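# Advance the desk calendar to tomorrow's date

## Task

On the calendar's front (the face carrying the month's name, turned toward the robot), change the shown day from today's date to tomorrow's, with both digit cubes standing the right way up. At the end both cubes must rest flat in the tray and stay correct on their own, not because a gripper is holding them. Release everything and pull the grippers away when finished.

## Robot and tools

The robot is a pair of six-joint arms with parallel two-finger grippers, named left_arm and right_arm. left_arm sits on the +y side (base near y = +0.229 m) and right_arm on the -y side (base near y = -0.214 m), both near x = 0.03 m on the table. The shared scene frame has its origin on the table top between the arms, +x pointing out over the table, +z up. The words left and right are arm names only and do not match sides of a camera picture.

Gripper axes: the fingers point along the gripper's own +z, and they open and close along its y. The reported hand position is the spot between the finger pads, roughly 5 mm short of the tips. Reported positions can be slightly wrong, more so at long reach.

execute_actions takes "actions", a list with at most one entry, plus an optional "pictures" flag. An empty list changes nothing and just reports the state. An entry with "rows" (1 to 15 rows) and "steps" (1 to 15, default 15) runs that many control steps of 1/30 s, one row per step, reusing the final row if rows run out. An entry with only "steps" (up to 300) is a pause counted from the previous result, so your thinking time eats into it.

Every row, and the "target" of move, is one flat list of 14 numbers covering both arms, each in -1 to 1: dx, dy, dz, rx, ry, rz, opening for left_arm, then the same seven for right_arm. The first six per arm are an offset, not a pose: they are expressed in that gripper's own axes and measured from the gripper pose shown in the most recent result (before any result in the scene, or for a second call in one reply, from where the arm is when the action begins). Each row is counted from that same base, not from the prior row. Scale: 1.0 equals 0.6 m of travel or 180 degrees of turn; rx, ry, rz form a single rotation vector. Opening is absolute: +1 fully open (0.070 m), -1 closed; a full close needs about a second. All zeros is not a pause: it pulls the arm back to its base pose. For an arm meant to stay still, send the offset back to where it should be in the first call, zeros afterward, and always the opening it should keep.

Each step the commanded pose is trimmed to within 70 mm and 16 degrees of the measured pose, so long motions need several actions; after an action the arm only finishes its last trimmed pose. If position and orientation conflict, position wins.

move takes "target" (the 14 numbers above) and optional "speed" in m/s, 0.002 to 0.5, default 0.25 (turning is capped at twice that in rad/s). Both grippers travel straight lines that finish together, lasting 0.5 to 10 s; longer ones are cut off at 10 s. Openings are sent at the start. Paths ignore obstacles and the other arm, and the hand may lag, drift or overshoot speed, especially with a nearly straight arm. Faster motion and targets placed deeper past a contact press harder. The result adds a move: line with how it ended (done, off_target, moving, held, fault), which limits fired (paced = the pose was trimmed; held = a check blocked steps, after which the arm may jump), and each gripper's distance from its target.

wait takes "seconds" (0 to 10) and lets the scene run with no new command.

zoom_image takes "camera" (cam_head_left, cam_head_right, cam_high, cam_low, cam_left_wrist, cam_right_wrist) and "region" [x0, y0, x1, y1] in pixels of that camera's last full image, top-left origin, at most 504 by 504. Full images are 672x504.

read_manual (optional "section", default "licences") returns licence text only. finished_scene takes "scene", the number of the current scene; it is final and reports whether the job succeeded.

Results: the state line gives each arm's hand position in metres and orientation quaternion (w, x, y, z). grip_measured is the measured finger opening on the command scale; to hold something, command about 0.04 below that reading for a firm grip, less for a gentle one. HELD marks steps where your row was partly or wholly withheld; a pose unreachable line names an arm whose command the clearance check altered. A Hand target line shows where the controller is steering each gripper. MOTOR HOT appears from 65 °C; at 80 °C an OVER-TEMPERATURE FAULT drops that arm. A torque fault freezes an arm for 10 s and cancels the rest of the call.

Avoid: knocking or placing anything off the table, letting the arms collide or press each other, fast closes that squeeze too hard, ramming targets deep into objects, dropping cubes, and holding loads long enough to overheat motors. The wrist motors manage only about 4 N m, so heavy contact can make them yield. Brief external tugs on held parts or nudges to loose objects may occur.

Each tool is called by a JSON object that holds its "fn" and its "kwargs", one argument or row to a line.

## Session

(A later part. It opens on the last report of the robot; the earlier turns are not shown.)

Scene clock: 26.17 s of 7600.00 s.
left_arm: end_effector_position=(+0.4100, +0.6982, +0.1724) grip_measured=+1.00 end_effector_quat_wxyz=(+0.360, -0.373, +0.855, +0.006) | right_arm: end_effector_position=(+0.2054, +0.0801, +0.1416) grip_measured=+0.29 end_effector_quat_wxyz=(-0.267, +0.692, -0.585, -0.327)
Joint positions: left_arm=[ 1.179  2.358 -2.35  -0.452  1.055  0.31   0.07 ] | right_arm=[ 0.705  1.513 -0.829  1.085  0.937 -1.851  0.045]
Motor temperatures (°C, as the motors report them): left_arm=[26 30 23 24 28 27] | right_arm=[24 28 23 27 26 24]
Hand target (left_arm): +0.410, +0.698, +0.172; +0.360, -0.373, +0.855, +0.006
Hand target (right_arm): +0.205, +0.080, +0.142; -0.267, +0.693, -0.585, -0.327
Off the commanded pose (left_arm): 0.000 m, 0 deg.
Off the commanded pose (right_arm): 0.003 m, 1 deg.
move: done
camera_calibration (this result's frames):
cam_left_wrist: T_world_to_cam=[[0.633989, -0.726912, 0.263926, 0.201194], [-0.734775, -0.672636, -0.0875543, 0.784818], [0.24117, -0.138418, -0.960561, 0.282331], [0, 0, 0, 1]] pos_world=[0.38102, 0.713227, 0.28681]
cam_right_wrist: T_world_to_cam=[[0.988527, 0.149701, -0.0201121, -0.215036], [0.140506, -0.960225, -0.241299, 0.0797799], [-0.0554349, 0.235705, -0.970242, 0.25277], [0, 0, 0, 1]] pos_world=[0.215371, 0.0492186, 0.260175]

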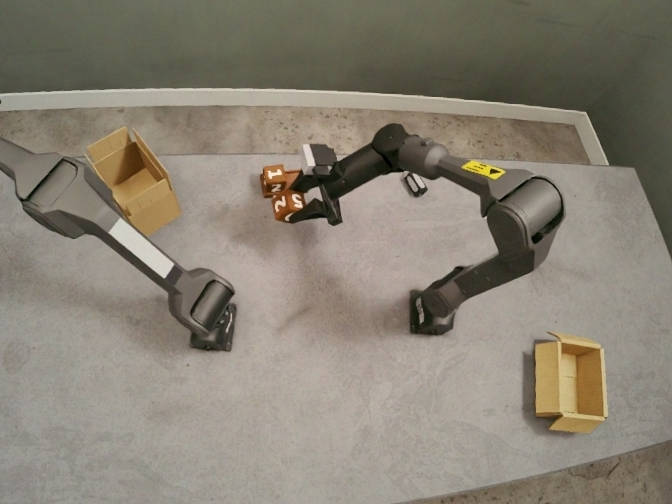

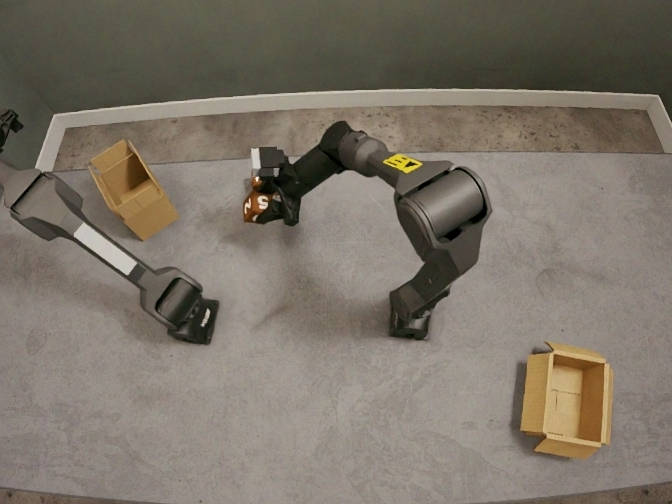

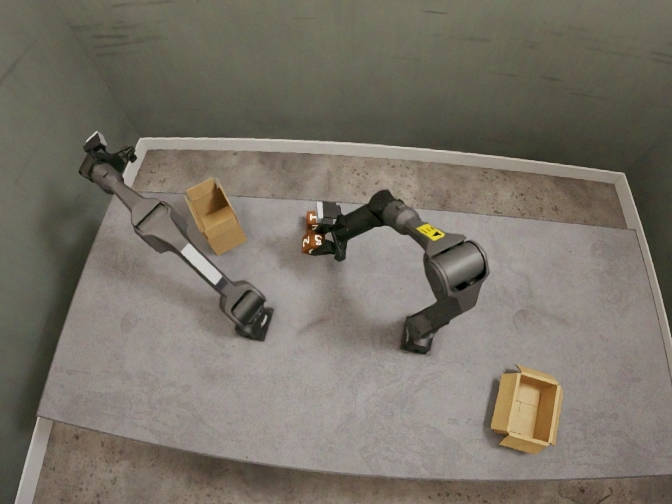

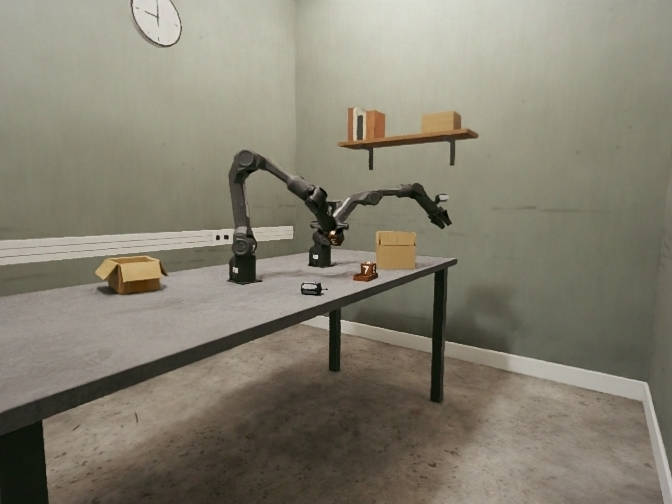

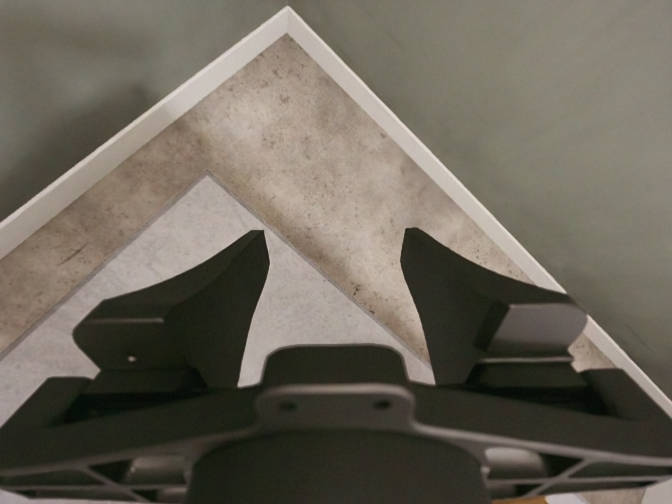

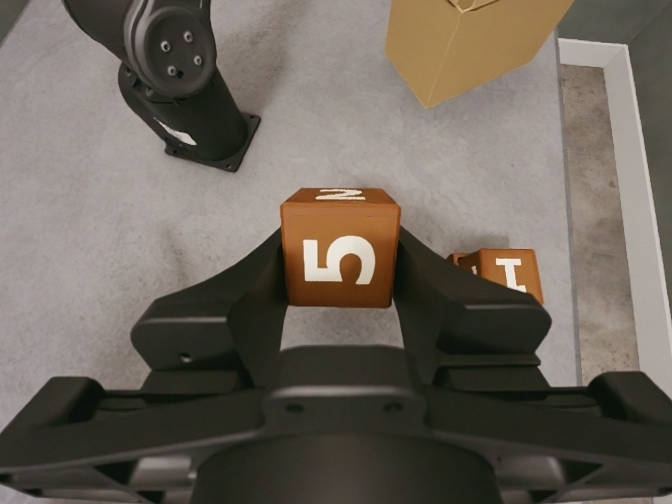

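{"fn": "move", "kwargs": {
  "target": [0,0,0,0,0,0,1,0.097,-0.242,-0.267,0.319,0,0.268,0.22],
  "speed": 0.35
}}

{"fn": "move", "kwargs": {
  "target": [0,0,0,0,0,0,1,0.242,-0.705,-0.288,0.298,0,0.25,0.22],
  "speed": 0.35
}}

{"fn": "move", "kwargs": {
  "target": [0,0,0,0,0,0,1,-0.15,0,0,0,-0.2,0,0.22],
  "speed": 0.35
}}

{"fn": "zoom_image", "kwargs": {
  "camera": "cam_low",
  "region": [150,130,330,300]
}}

Scene clock: 34.43 s of 7600.00 s.
left_arm: end_effector_position=(+0.4100, +0.6982, +0.1724) grip_measured=+1.00 end_effector_quat_wxyz=(+0.360, -0.373, +0.855, +0.006) | right_arm: end_effector_position=(+0.3778, -0.0499, +0.2010) grip_measured=+0.29 end_effector_quat_wxyz=(+0.411, -0.196, +0.885, +0.098)
Joint positions: left_arm=[ 1.179  2.358 -2.35  -0.452  1.055  0.31   0.07 ] | right_arm=[ 0.586  1.33  -0.903  0.033  0.358 -0.025  0.045]
Motor temperatures (°C, as the motors report them): left_arm=[26 30 23 24 28 27] | right_arm=[24 27 24 27 26 24]
Hand target (left_arm): +0.410, +0.698, +0.172; +0.360, -0.373, +0.855, +0.006
Hand target (right_arm): +0.378, -0.050, +0.201; +0.411, -0.196, +0.885, +0.098
Off the commanded pose (left_arm): 0.000 m, 0 deg.
Off the commanded pose (right_arm): 0.004 m, 1 deg.
After step 90, 2.50 s passed at rest.
move: off_target (right_arm)
camera_calibration (this result's frames):
cam_left_wrist: T_world_to_cam=[[0.633989, -0.726912, 0.263925, 0.201194], [-0.734775, -0.672636, -0.0875545, 0.784818], [0.24117, -0.138417, -0.960561, 0.282331], [0, 0, 0, 1]] pos_world=[0.38102, 0.713227, 0.28681]
cam_right_wrist: T_world_to_cam=[[0.406532, -0.913437, -0.0191073, -0.198175], [-0.888006, -0.390122, -0.243414, 0.362519], [0.214889, 0.115923, -0.969734, 0.242452], [0, 0, 0, 1]] pos_world=[0.350383, -0.0676999, 0.31957]

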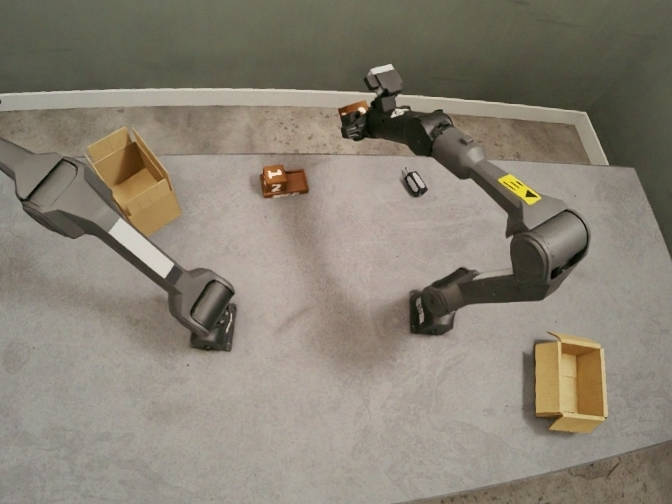

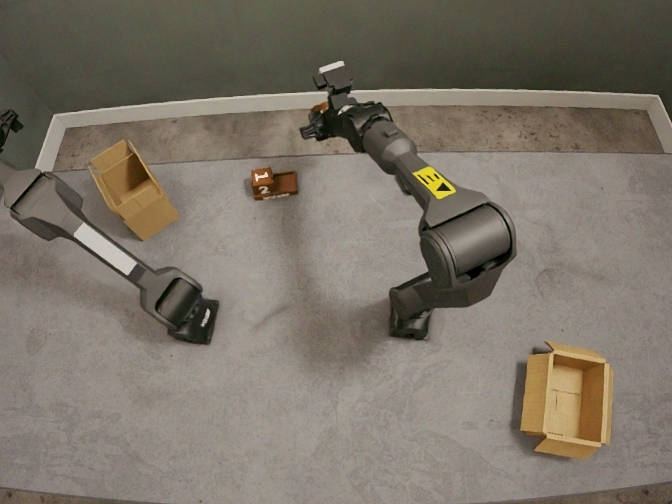

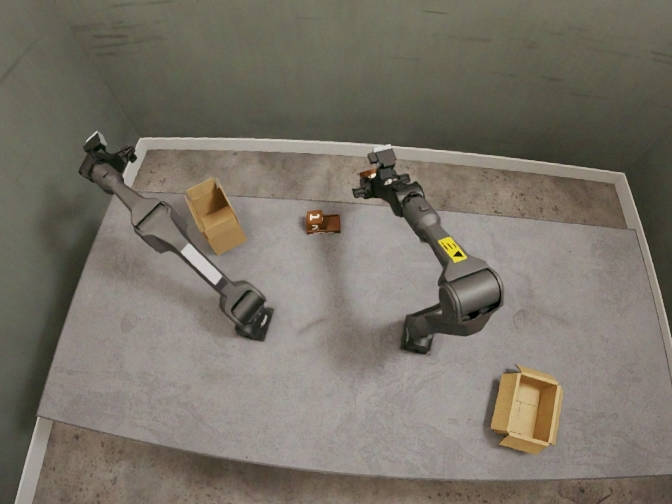

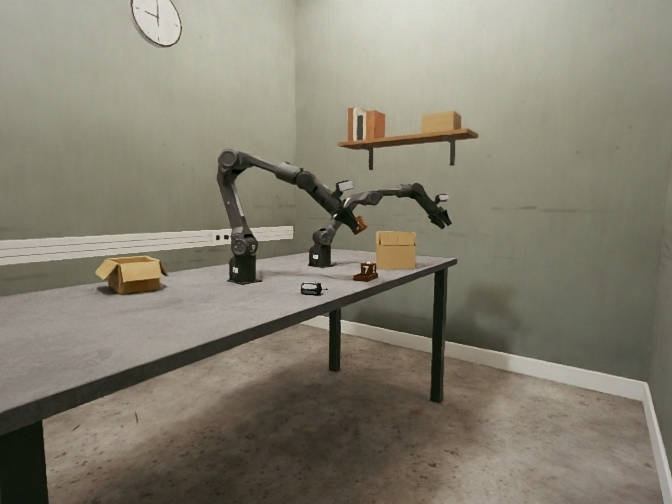

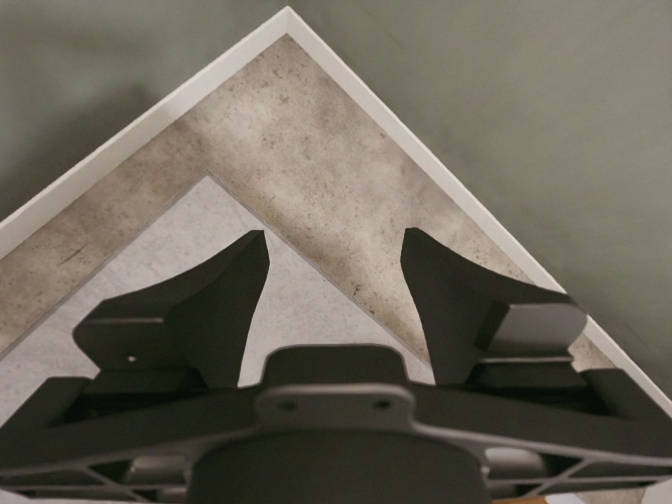

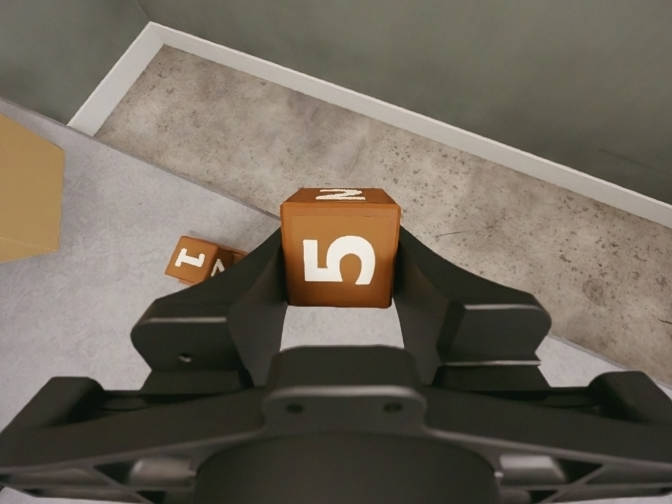

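Scene clock: 36.63 s of 7600.00 s.
left_arm: end_effector_position=(+0.4100, +0.6982, +0.1724) grip_measured=+1.00 end_effector_quat_wxyz=(+0.360, -0.373, +0.855, +0.006) | right_arm: end_effector_position=(+0.3570, -0.5328, +0.2032) grip_measured=+0.29 end_effector_quat_wxyz=(+0.393, +0.342, +0.837, -0.166)
Joint positions: left_arm=[ 1.179  2.358 -2.35  -0.452  1.055  0.31   0.07 ] | right_arm=[-0.615  1.577 -1.159 -0.052  0.359  0.052  0.045]
Motor temperatures (°C, as the motors report them): left_arm=[26 31 23 24 28 27] | right_arm=[24 27 24 27 26 24]
Hand target (left_arm): +0.410, +0.698, +0.172; +0.360, -0.373, +0.855, +0.006
Hand target (right_arm): +0.357, -0.533, +0.204; +0.393, +0.342, +0.837, -0.166
Off the commanded pose (left_arm): 0.000 m, 0 deg.
Off the commanded pose (right_arm): 0.009 m, 1 deg.
move: off_target (right_arm)
camera_calibration (this result's frames):
cam_left_wrist: T_world_to_cam=[[0.633989, -0.726912, 0.263925, 0.201194], [-0.734775, -0.672636, -0.0875543, 0.784818], [0.24117, -0.138417, -0.960561, 0.282331], [0, 0, 0, 1]] pos_world=[0.38102, 0.713227, 0.28681]
cam_right_wrist: T_world_to_cam=[[-0.719488, -0.694503, 0.00156585, -0.116279], [-0.672365, 0.695986, -0.252049, 0.659655], [0.173959, -0.182399, -0.967713, 0.160282], [0, 0, 0, 1]] pos_world=[0.331985, -0.510632, 0.321555]

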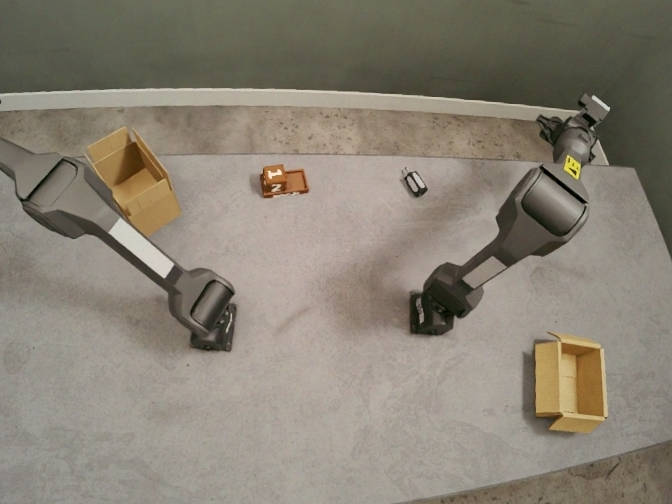

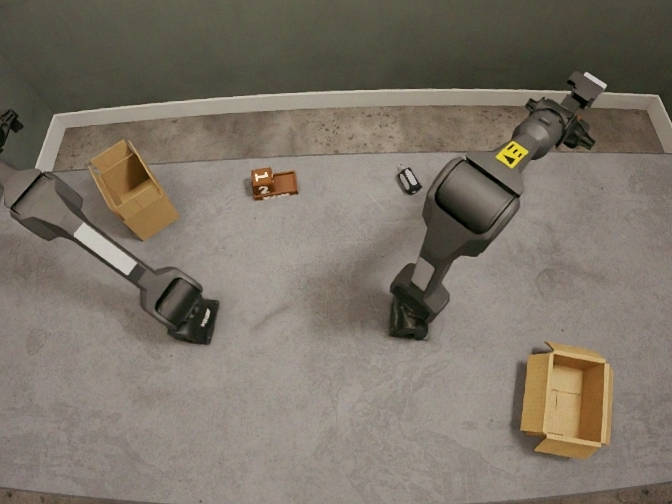

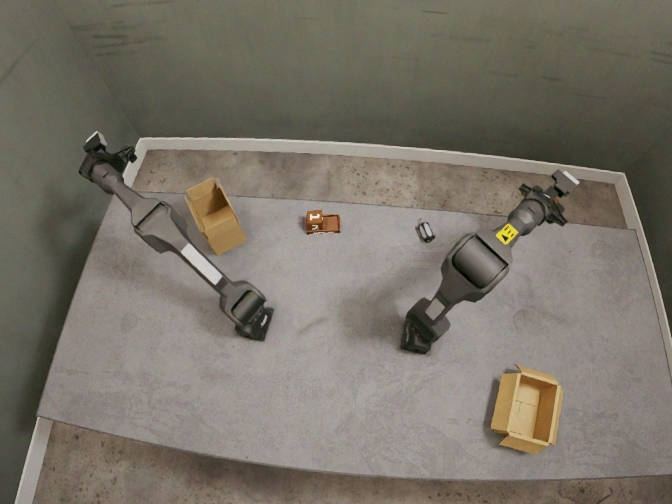

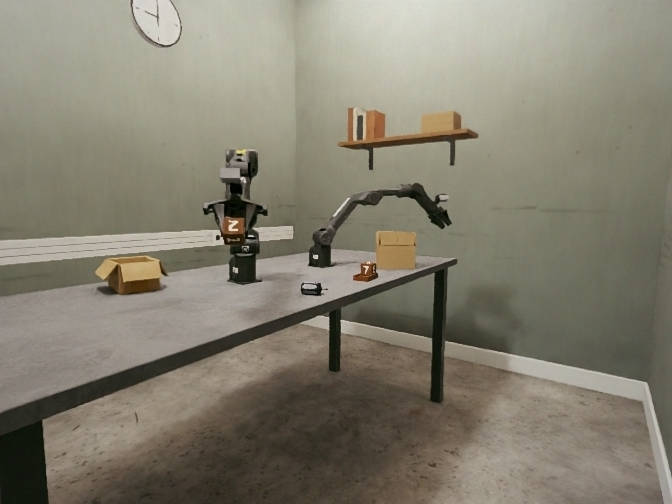

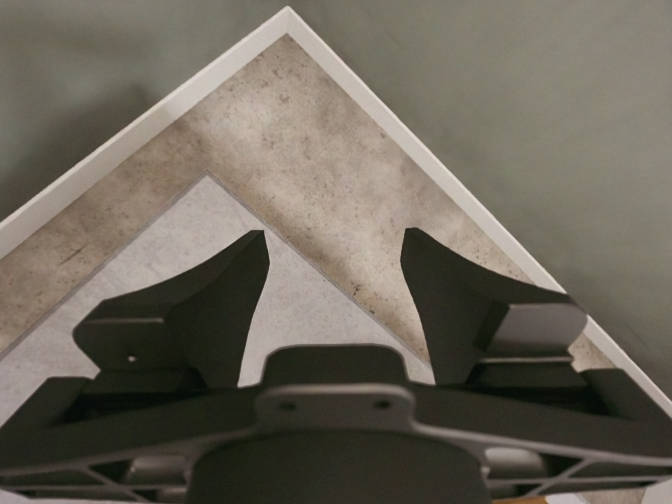

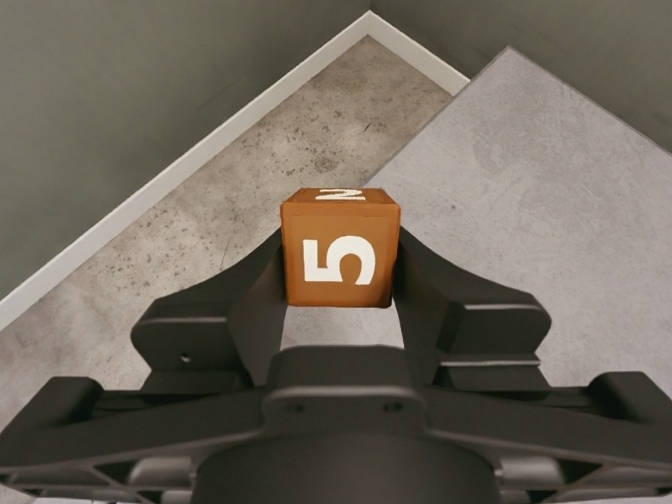

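Scene clock: 38.00 s of 7600.00 s.
left_arm: end_effector_position=(+0.4100, +0.6982, +0.1724) grip_measured=+1.00 end_effector_quat_wxyz=(+0.360, -0.373, +0.855, +0.006) | right_arm: end_effector_position=(+0.3983, -0.5716, +0.2714) grip_measured=+0.29 end_effector_quat_wxyz=(+0.633, +0.273, +0.676, -0.261)
Joint positions: left_arm=[ 1.179  2.358 -2.35  -0.452  1.055  0.31   0.07 ] | right_arm=[-0.619  1.672 -1.025  0.013 -0.497 -0.018  0.045]
Motor temperatures (°C, as the motors report them): left_arm=[26 31 23 24 28 27] | right_arm=[24 27 24 27 26 25]
Hand target (left_arm): +0.410, +0.698, +0.172; +0.360, -0.373, +0.855, +0.006
Hand target (right_arm): +0.399, -0.571, +0.272; +0.634, +0.273, +0.675, -0.261
Off the commanded pose (left_arm): 0.000 m, 0 deg.
Off the commanded pose (right_arm): 0.002 m, 0 deg.
move: done
camera_calibration (this result's frames):
cam_left_wrist: T_world_to_cam=[[0.633989, -0.726912, 0.263925, 0.201194], [-0.734776, -0.672636, -0.0875543, 0.784818], [0.24117, -0.138417, -0.960561, 0.282331], [0, 0, 0, 1]] pos_world=[0.38102, 0.713227, 0.28681]
cam_right_wrist: T_world_to_cam=[[-0.709018, -0.705077, -0.0126864, -0.119953], [-0.441828, 0.458175, -0.771274, 0.644739], [0.54962, -0.541242, -0.636377, -0.232693], [0, 0, 0, 1]] pos_world=[0.327707, -0.505922, 0.347669]

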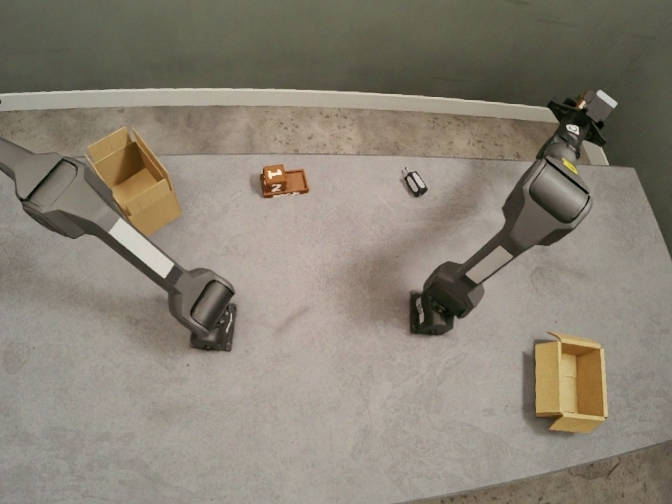

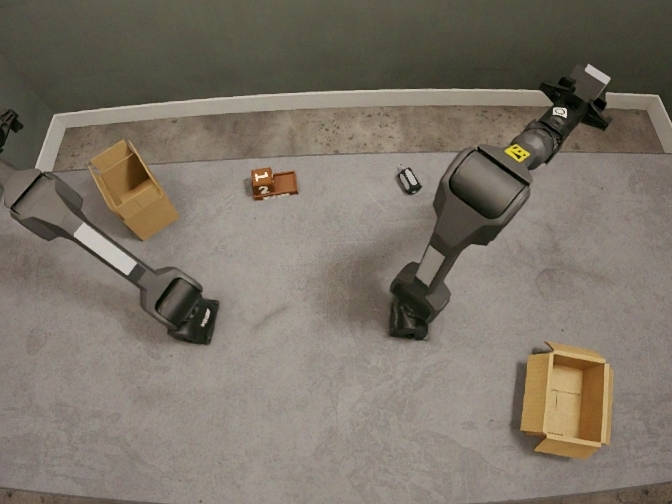

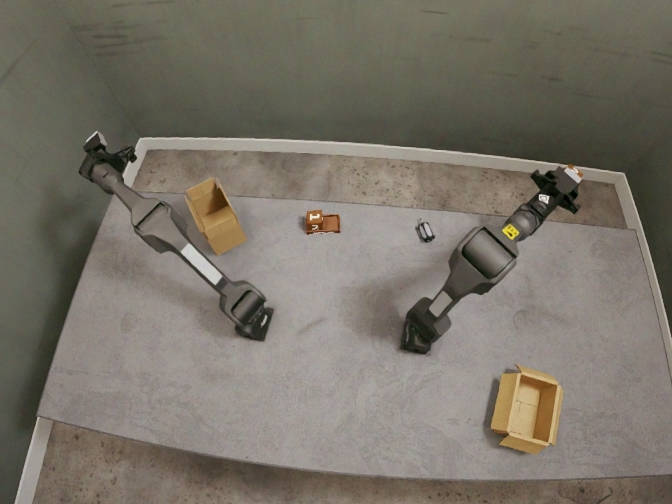

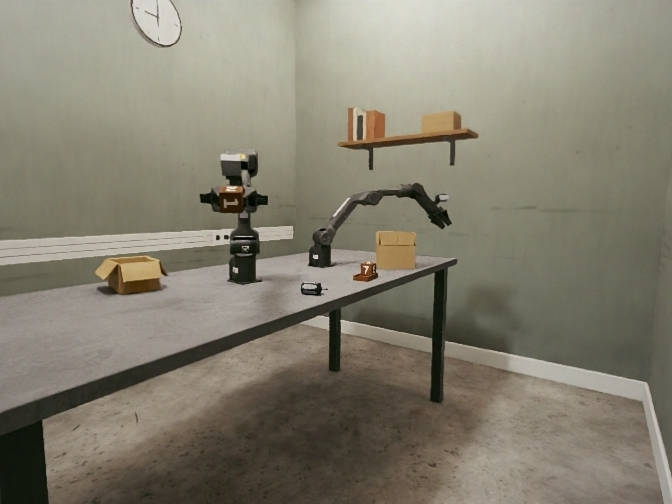

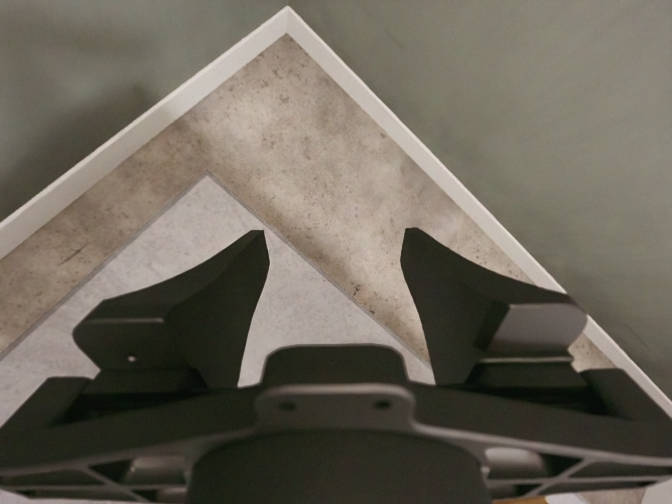

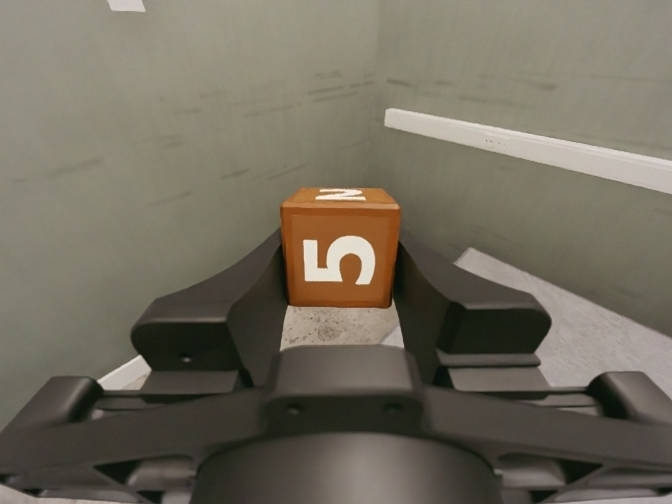

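Region (150, 130, 330, 300) of cam_low's 672x504 image, scaled by 2.800, with more detail than that image has.

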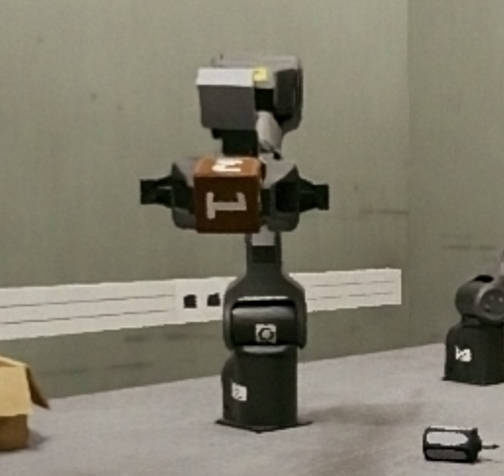

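{"fn": "move", "kwargs": {
  "target": [0,0,0,0,0,0,1,0.343,0,-0.418,0,0.403,0,0.22],
  "speed": 0.35
}}

{"fn": "move", "kwargs": {
  "target": [0,0,0,0,0,0,1,0.093,0,0.028,0.121,0,0.485,0.22],
  "speed": 0.35
}}

{"fn": "zoom_image", "kwargs": {
  "camera": "cam_low",
  "region": [190,220,400,320]
}}

Scene clock: 48.20 s of 7600.00 s.
left_arm: end_effector_position=(+0.4100, +0.6982, +0.1724) grip_measured=+1.00 end_effector_quat_wxyz=(+0.360, -0.373, +0.855, +0.006) | right_arm: end_effector_position=(+0.2074, -0.3896, +0.0832) grip_measured=+0.29 end_effector_quat_wxyz=(+0.107, +0.379, +0.918, -0.053)
Joint positions: left_arm=[ 1.179  2.358 -2.35  -0.452  1.055  0.31   0.07 ] | right_arm=[-0.614  1.325 -0.708 -0.028  0.802  0.036  0.045]
Motor temperatures (°C, as the motors report them): left_arm=[26 32 23 24 28 27] | right_arm=[24 28 24 27 26 25]
Hand target (left_arm): +0.410, +0.698, +0.172; +0.360, -0.373, +0.855, +0.006
Hand target (right_arm): +0.208, -0.390, +0.084; +0.108, +0.379, +0.917, -0.053
Off the commanded pose (left_arm): 0.000 m, 0 deg.
Off the commanded pose (right_arm): 0.003 m, 1 deg.
After step 90, 5.00 s passed at rest.
move: done
camera_calibration (this result's frames):
cam_left_wrist: T_world_to_cam=[[0.633989, -0.726912, 0.263925, 0.201194], [-0.734775, -0.672636, -0.0875543, 0.784818], [0.24117, -0.138417, -0.960561, 0.282331], [0, 0, 0, 1]] pos_world=[0.38102, 0.713227, 0.28681]
cam_right_wrist: T_world_to_cam=[[-0.722181, -0.691324, 0.0229252, -0.1243], [-0.634238, 0.675046, 0.376902, 0.360783], [-0.276037, 0.257651, -0.925969, 0.357585], [0, 0, 0, 1]] pos_world=[0.237762, -0.421609, 0.197982]

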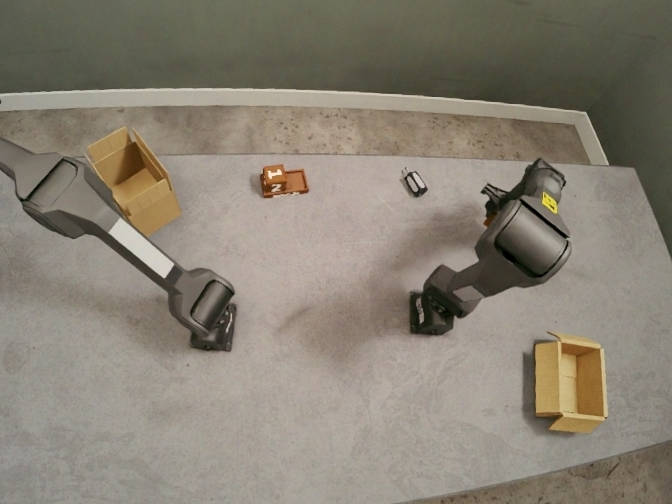

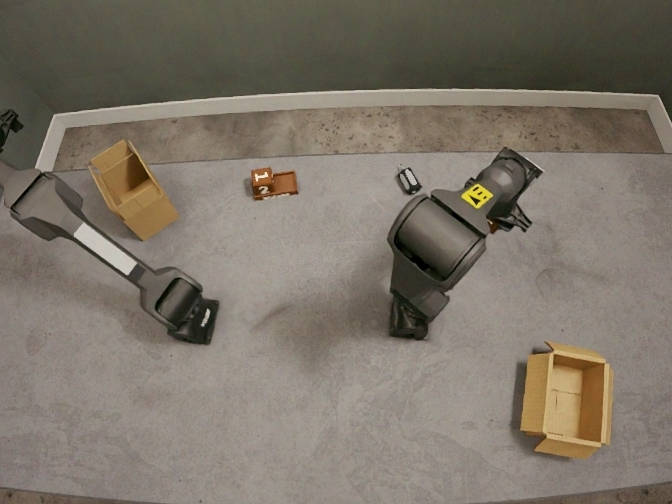

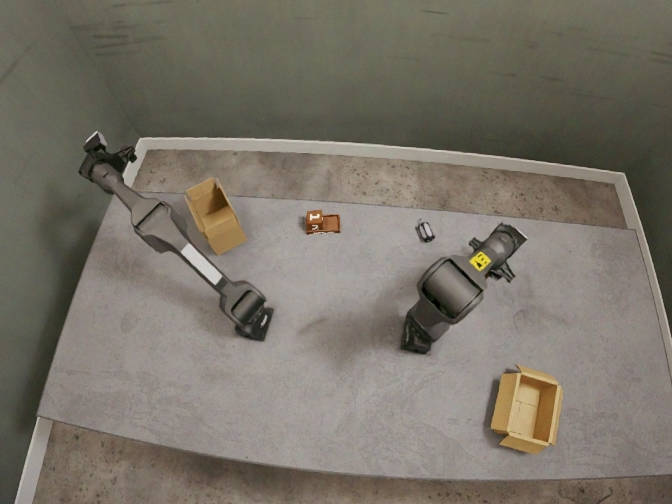

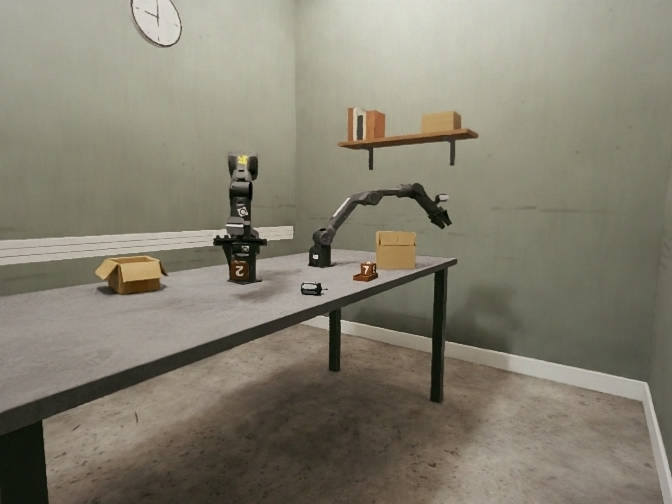

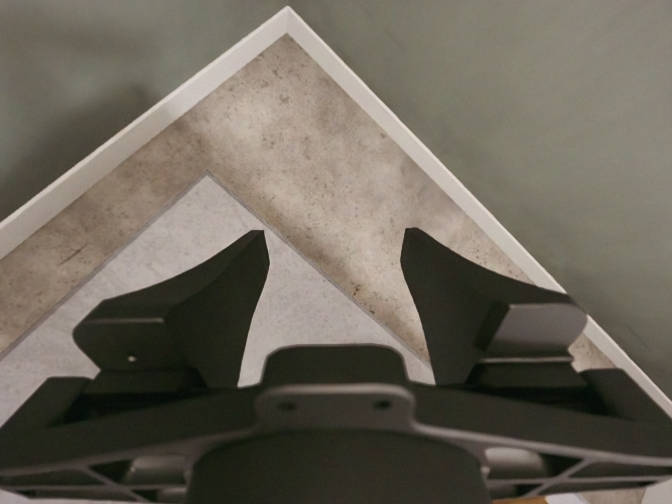

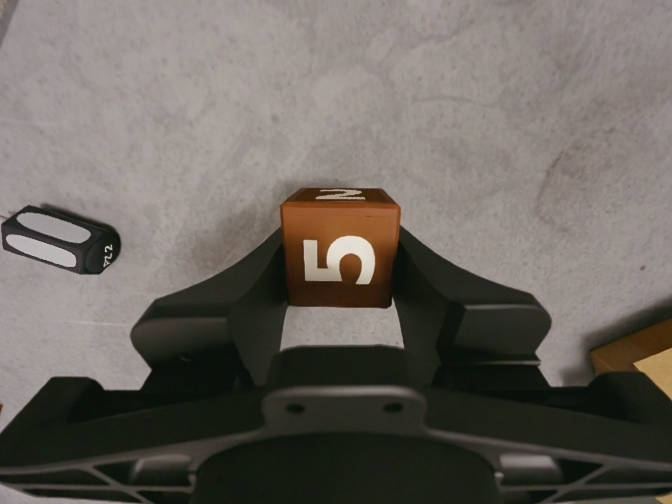

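Scene clock: 50.83 s of 7600.00 s.
left_arm: end_effector_position=(+0.4100, +0.6982, +0.1724) grip_measured=+1.00 end_effector_quat_wxyz=(+0.360, -0.373, +0.855, +0.006) | right_arm: end_effector_position=(+0.1721, -0.3531, +0.0530) grip_measured=+0.29 end_effector_quat_wxyz=(+0.047, +0.916, +0.381, -0.118)
Joint positions: left_arm=[ 1.179  2.358 -2.35  -0.452  1.055  0.31   0.07 ] | right_arm=[-0.353  1.428 -0.662 -0.294  0.988  2.025  0.045]
Motor temperatures (°C, as the motors report them): left_arm=[26 32 23 24 28 27] | right_arm=[24 28 24 27 26 25]
Hand target (left_arm): +0.410, +0.698, +0.172; +0.360, -0.373, +0.855, +0.006
Hand target (right_arm): +0.172, -0.353, +0.053; +0.048, +0.916, +0.381, -0.119
Off the commanded pose (left_arm): 0.000 m, 0 deg.
Off the commanded pose (right_arm): 0.002 m, 0 deg.
move: done
camera_calibration (this result's frames):
cam_left_wrist: T_world_to_cam=[[0.633989, -0.726912, 0.263926, 0.201194], [-0.734775, -0.672636, -0.0875544, 0.784818], [0.24117, -0.138418, -0.960561, 0.282331], [0, 0, 0, 1]] pos_world=[0.38102, 0.713227, 0.28681]
cam_right_wrist: T_world_to_cam=[[-0.692998, 0.72086, 0.0106918, 0.370444], [0.67456, 0.643111, 0.36246, 0.0893488], [0.254407, 0.258396, -0.931938, 0.219735], [0, 0, 0, 1]] pos_world=[0.140544, -0.381278, 0.168433]

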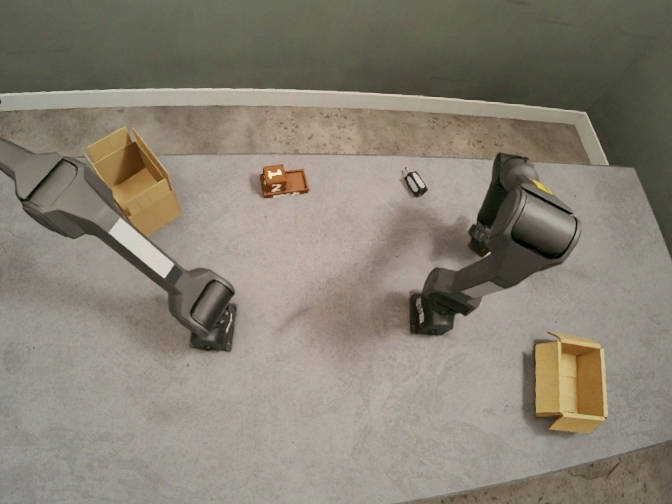

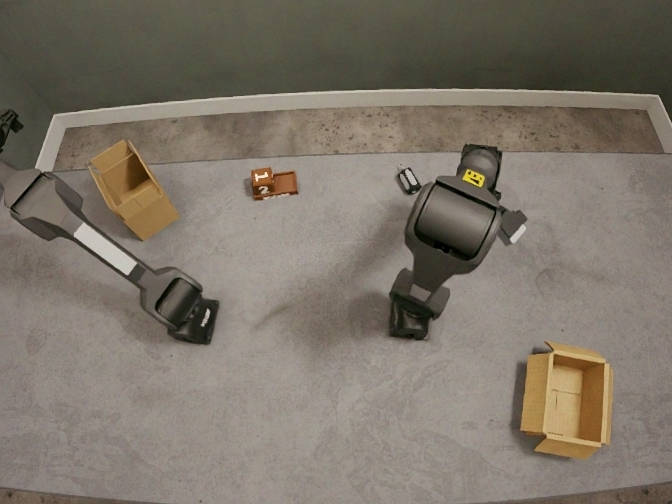

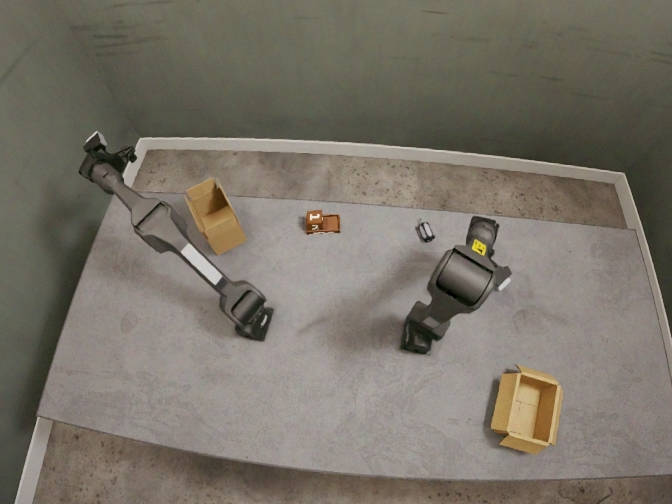

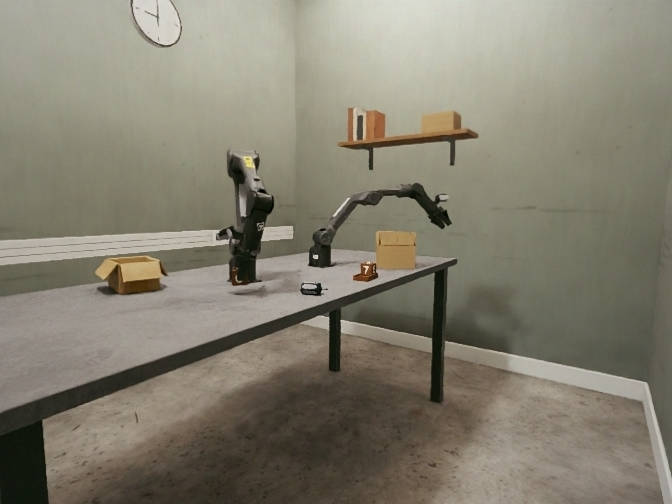

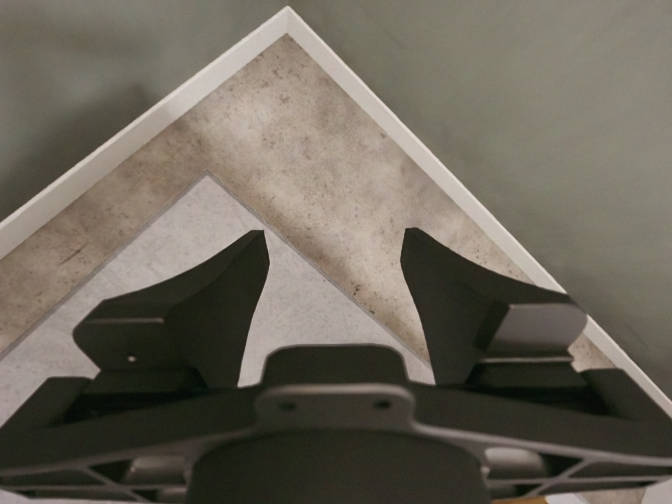

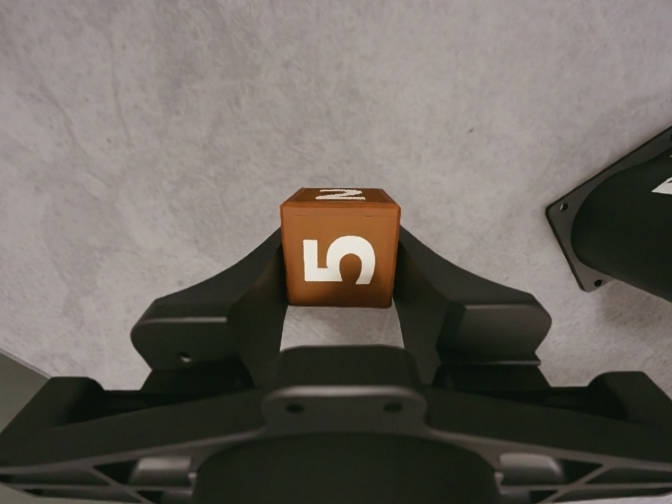

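Region (190, 220, 400, 320) of cam_low's 672x504 image, scaled by 2.400, with more detail than that image has; it fills the top 240 rows of this view, and the rest is white.

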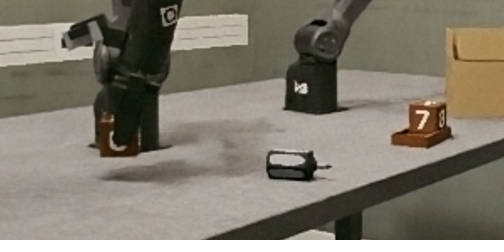

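{"fn": "move", "kwargs": {
  "target": [0,0,0,0,0,0,1,0.011,0,0.042,0,0,0,0.22],
  "speed": 0.03
}}

Scene clock: 52.77 s of 7600.00 s.
left_arm: end_effector_position=(+0.4100, +0.6982, +0.1724) grip_measured=+1.00 end_effector_quat_wxyz=(+0.360, -0.373, +0.855, +0.006) | right_arm: end_effector_position=(+0.1718, -0.3527, +0.0264) grip_measured=+0.29 end_effector_quat_wxyz=(+0.047, +0.916, +0.381, -0.118)
Joint positions: left_arm=[ 1.179  2.358 -2.35  -0.452  1.055  0.31   0.07 ] | right_arm=[-0.352  1.497 -0.6   -0.323  0.864  2.074  0.045]
Motor temperatures (°C, as the motors report them): left_arm=[26 32 23 24 28 27] | right_arm=[24 27 24 27 26 25]
Hand target (left_arm): +0.410, +0.698, +0.172; +0.360, -0.373, +0.855, +0.006
Hand target (right_arm): +0.172, -0.353, +0.027; +0.047, +0.916, +0.381, -0.118
Off the commanded pose (left_arm): 0.000 m, 0 deg.
Off the commanded pose (right_arm): 0.001 m, 0 deg.
move: done
camera_calibration (this result's frames):
cam_left_wrist: T_world_to_cam=[[0.633989, -0.726912, 0.263925, 0.201194], [-0.734775, -0.672636, -0.0875543, 0.784818], [0.24117, -0.138418, -0.960561, 0.282331], [0, 0, 0, 1]] pos_world=[0.38102, 0.713227, 0.28681]
cam_right_wrist: T_world_to_cam=[[-0.692975, 0.720873, 0.0113449, 0.37015], [0.674613, 0.642793, 0.362925, 0.0988148], [0.25433, 0.259151, -0.931749, 0.195246], [0, 0, 0, 1]] pos_world=[0.140186, -0.380947, 0.141859]

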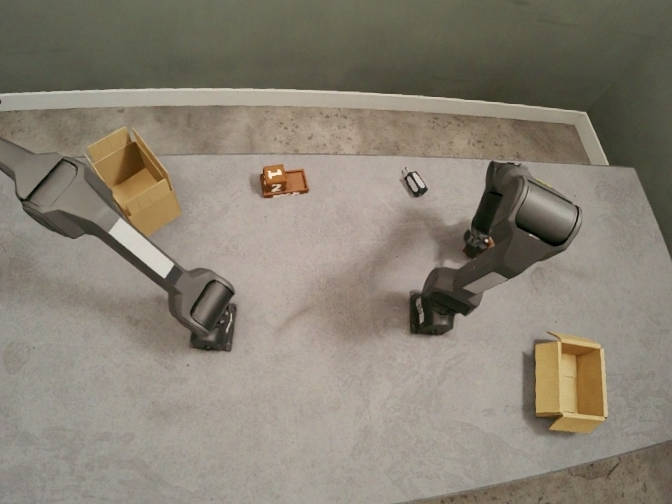

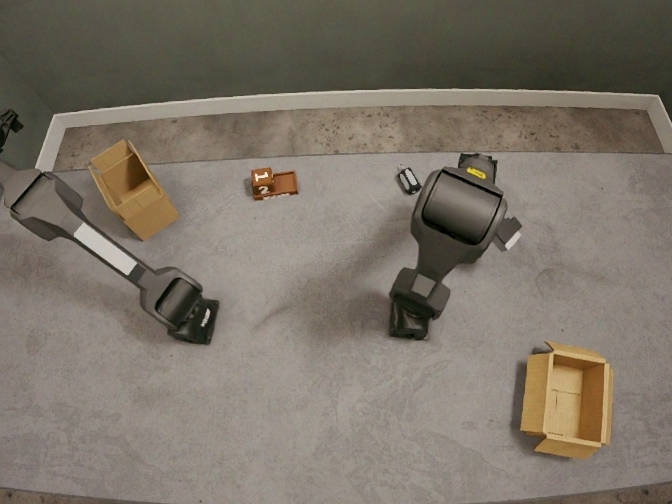

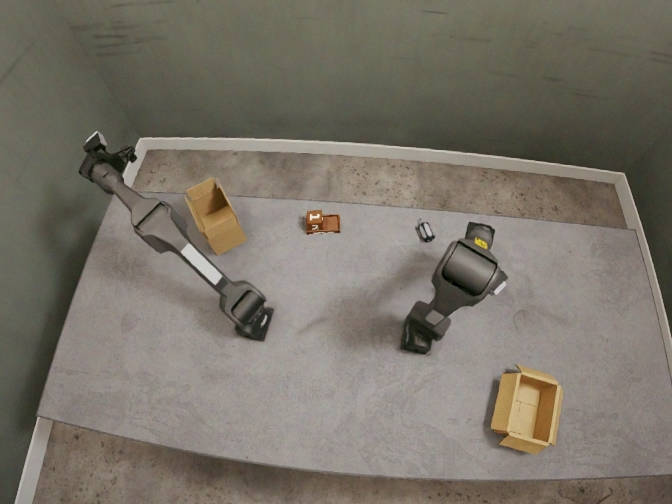

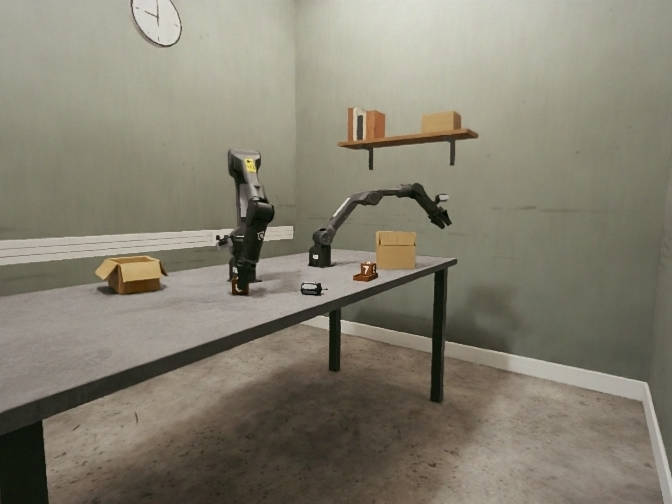

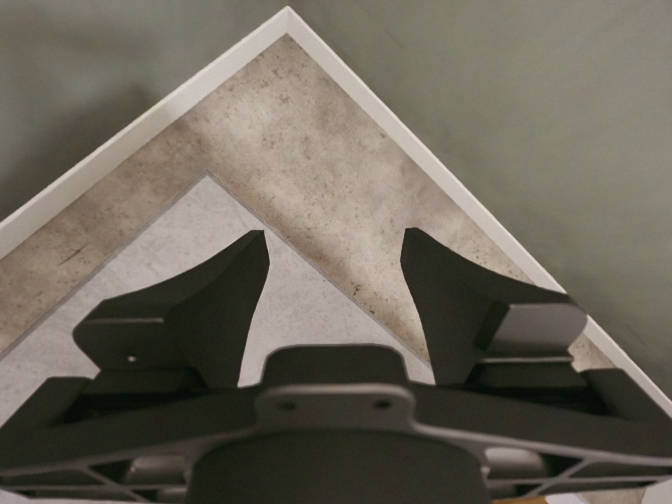

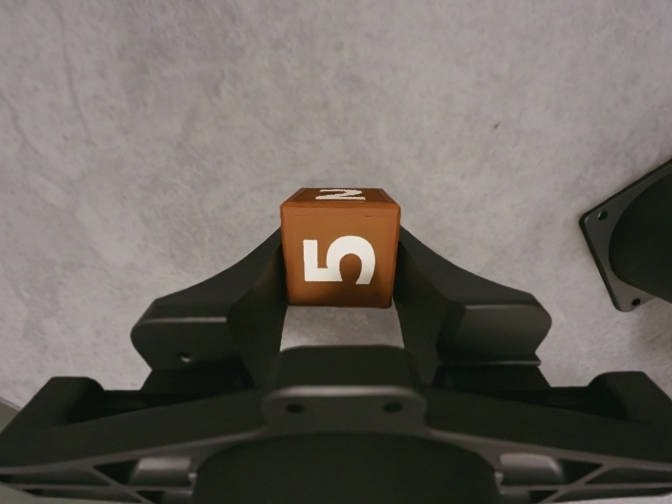

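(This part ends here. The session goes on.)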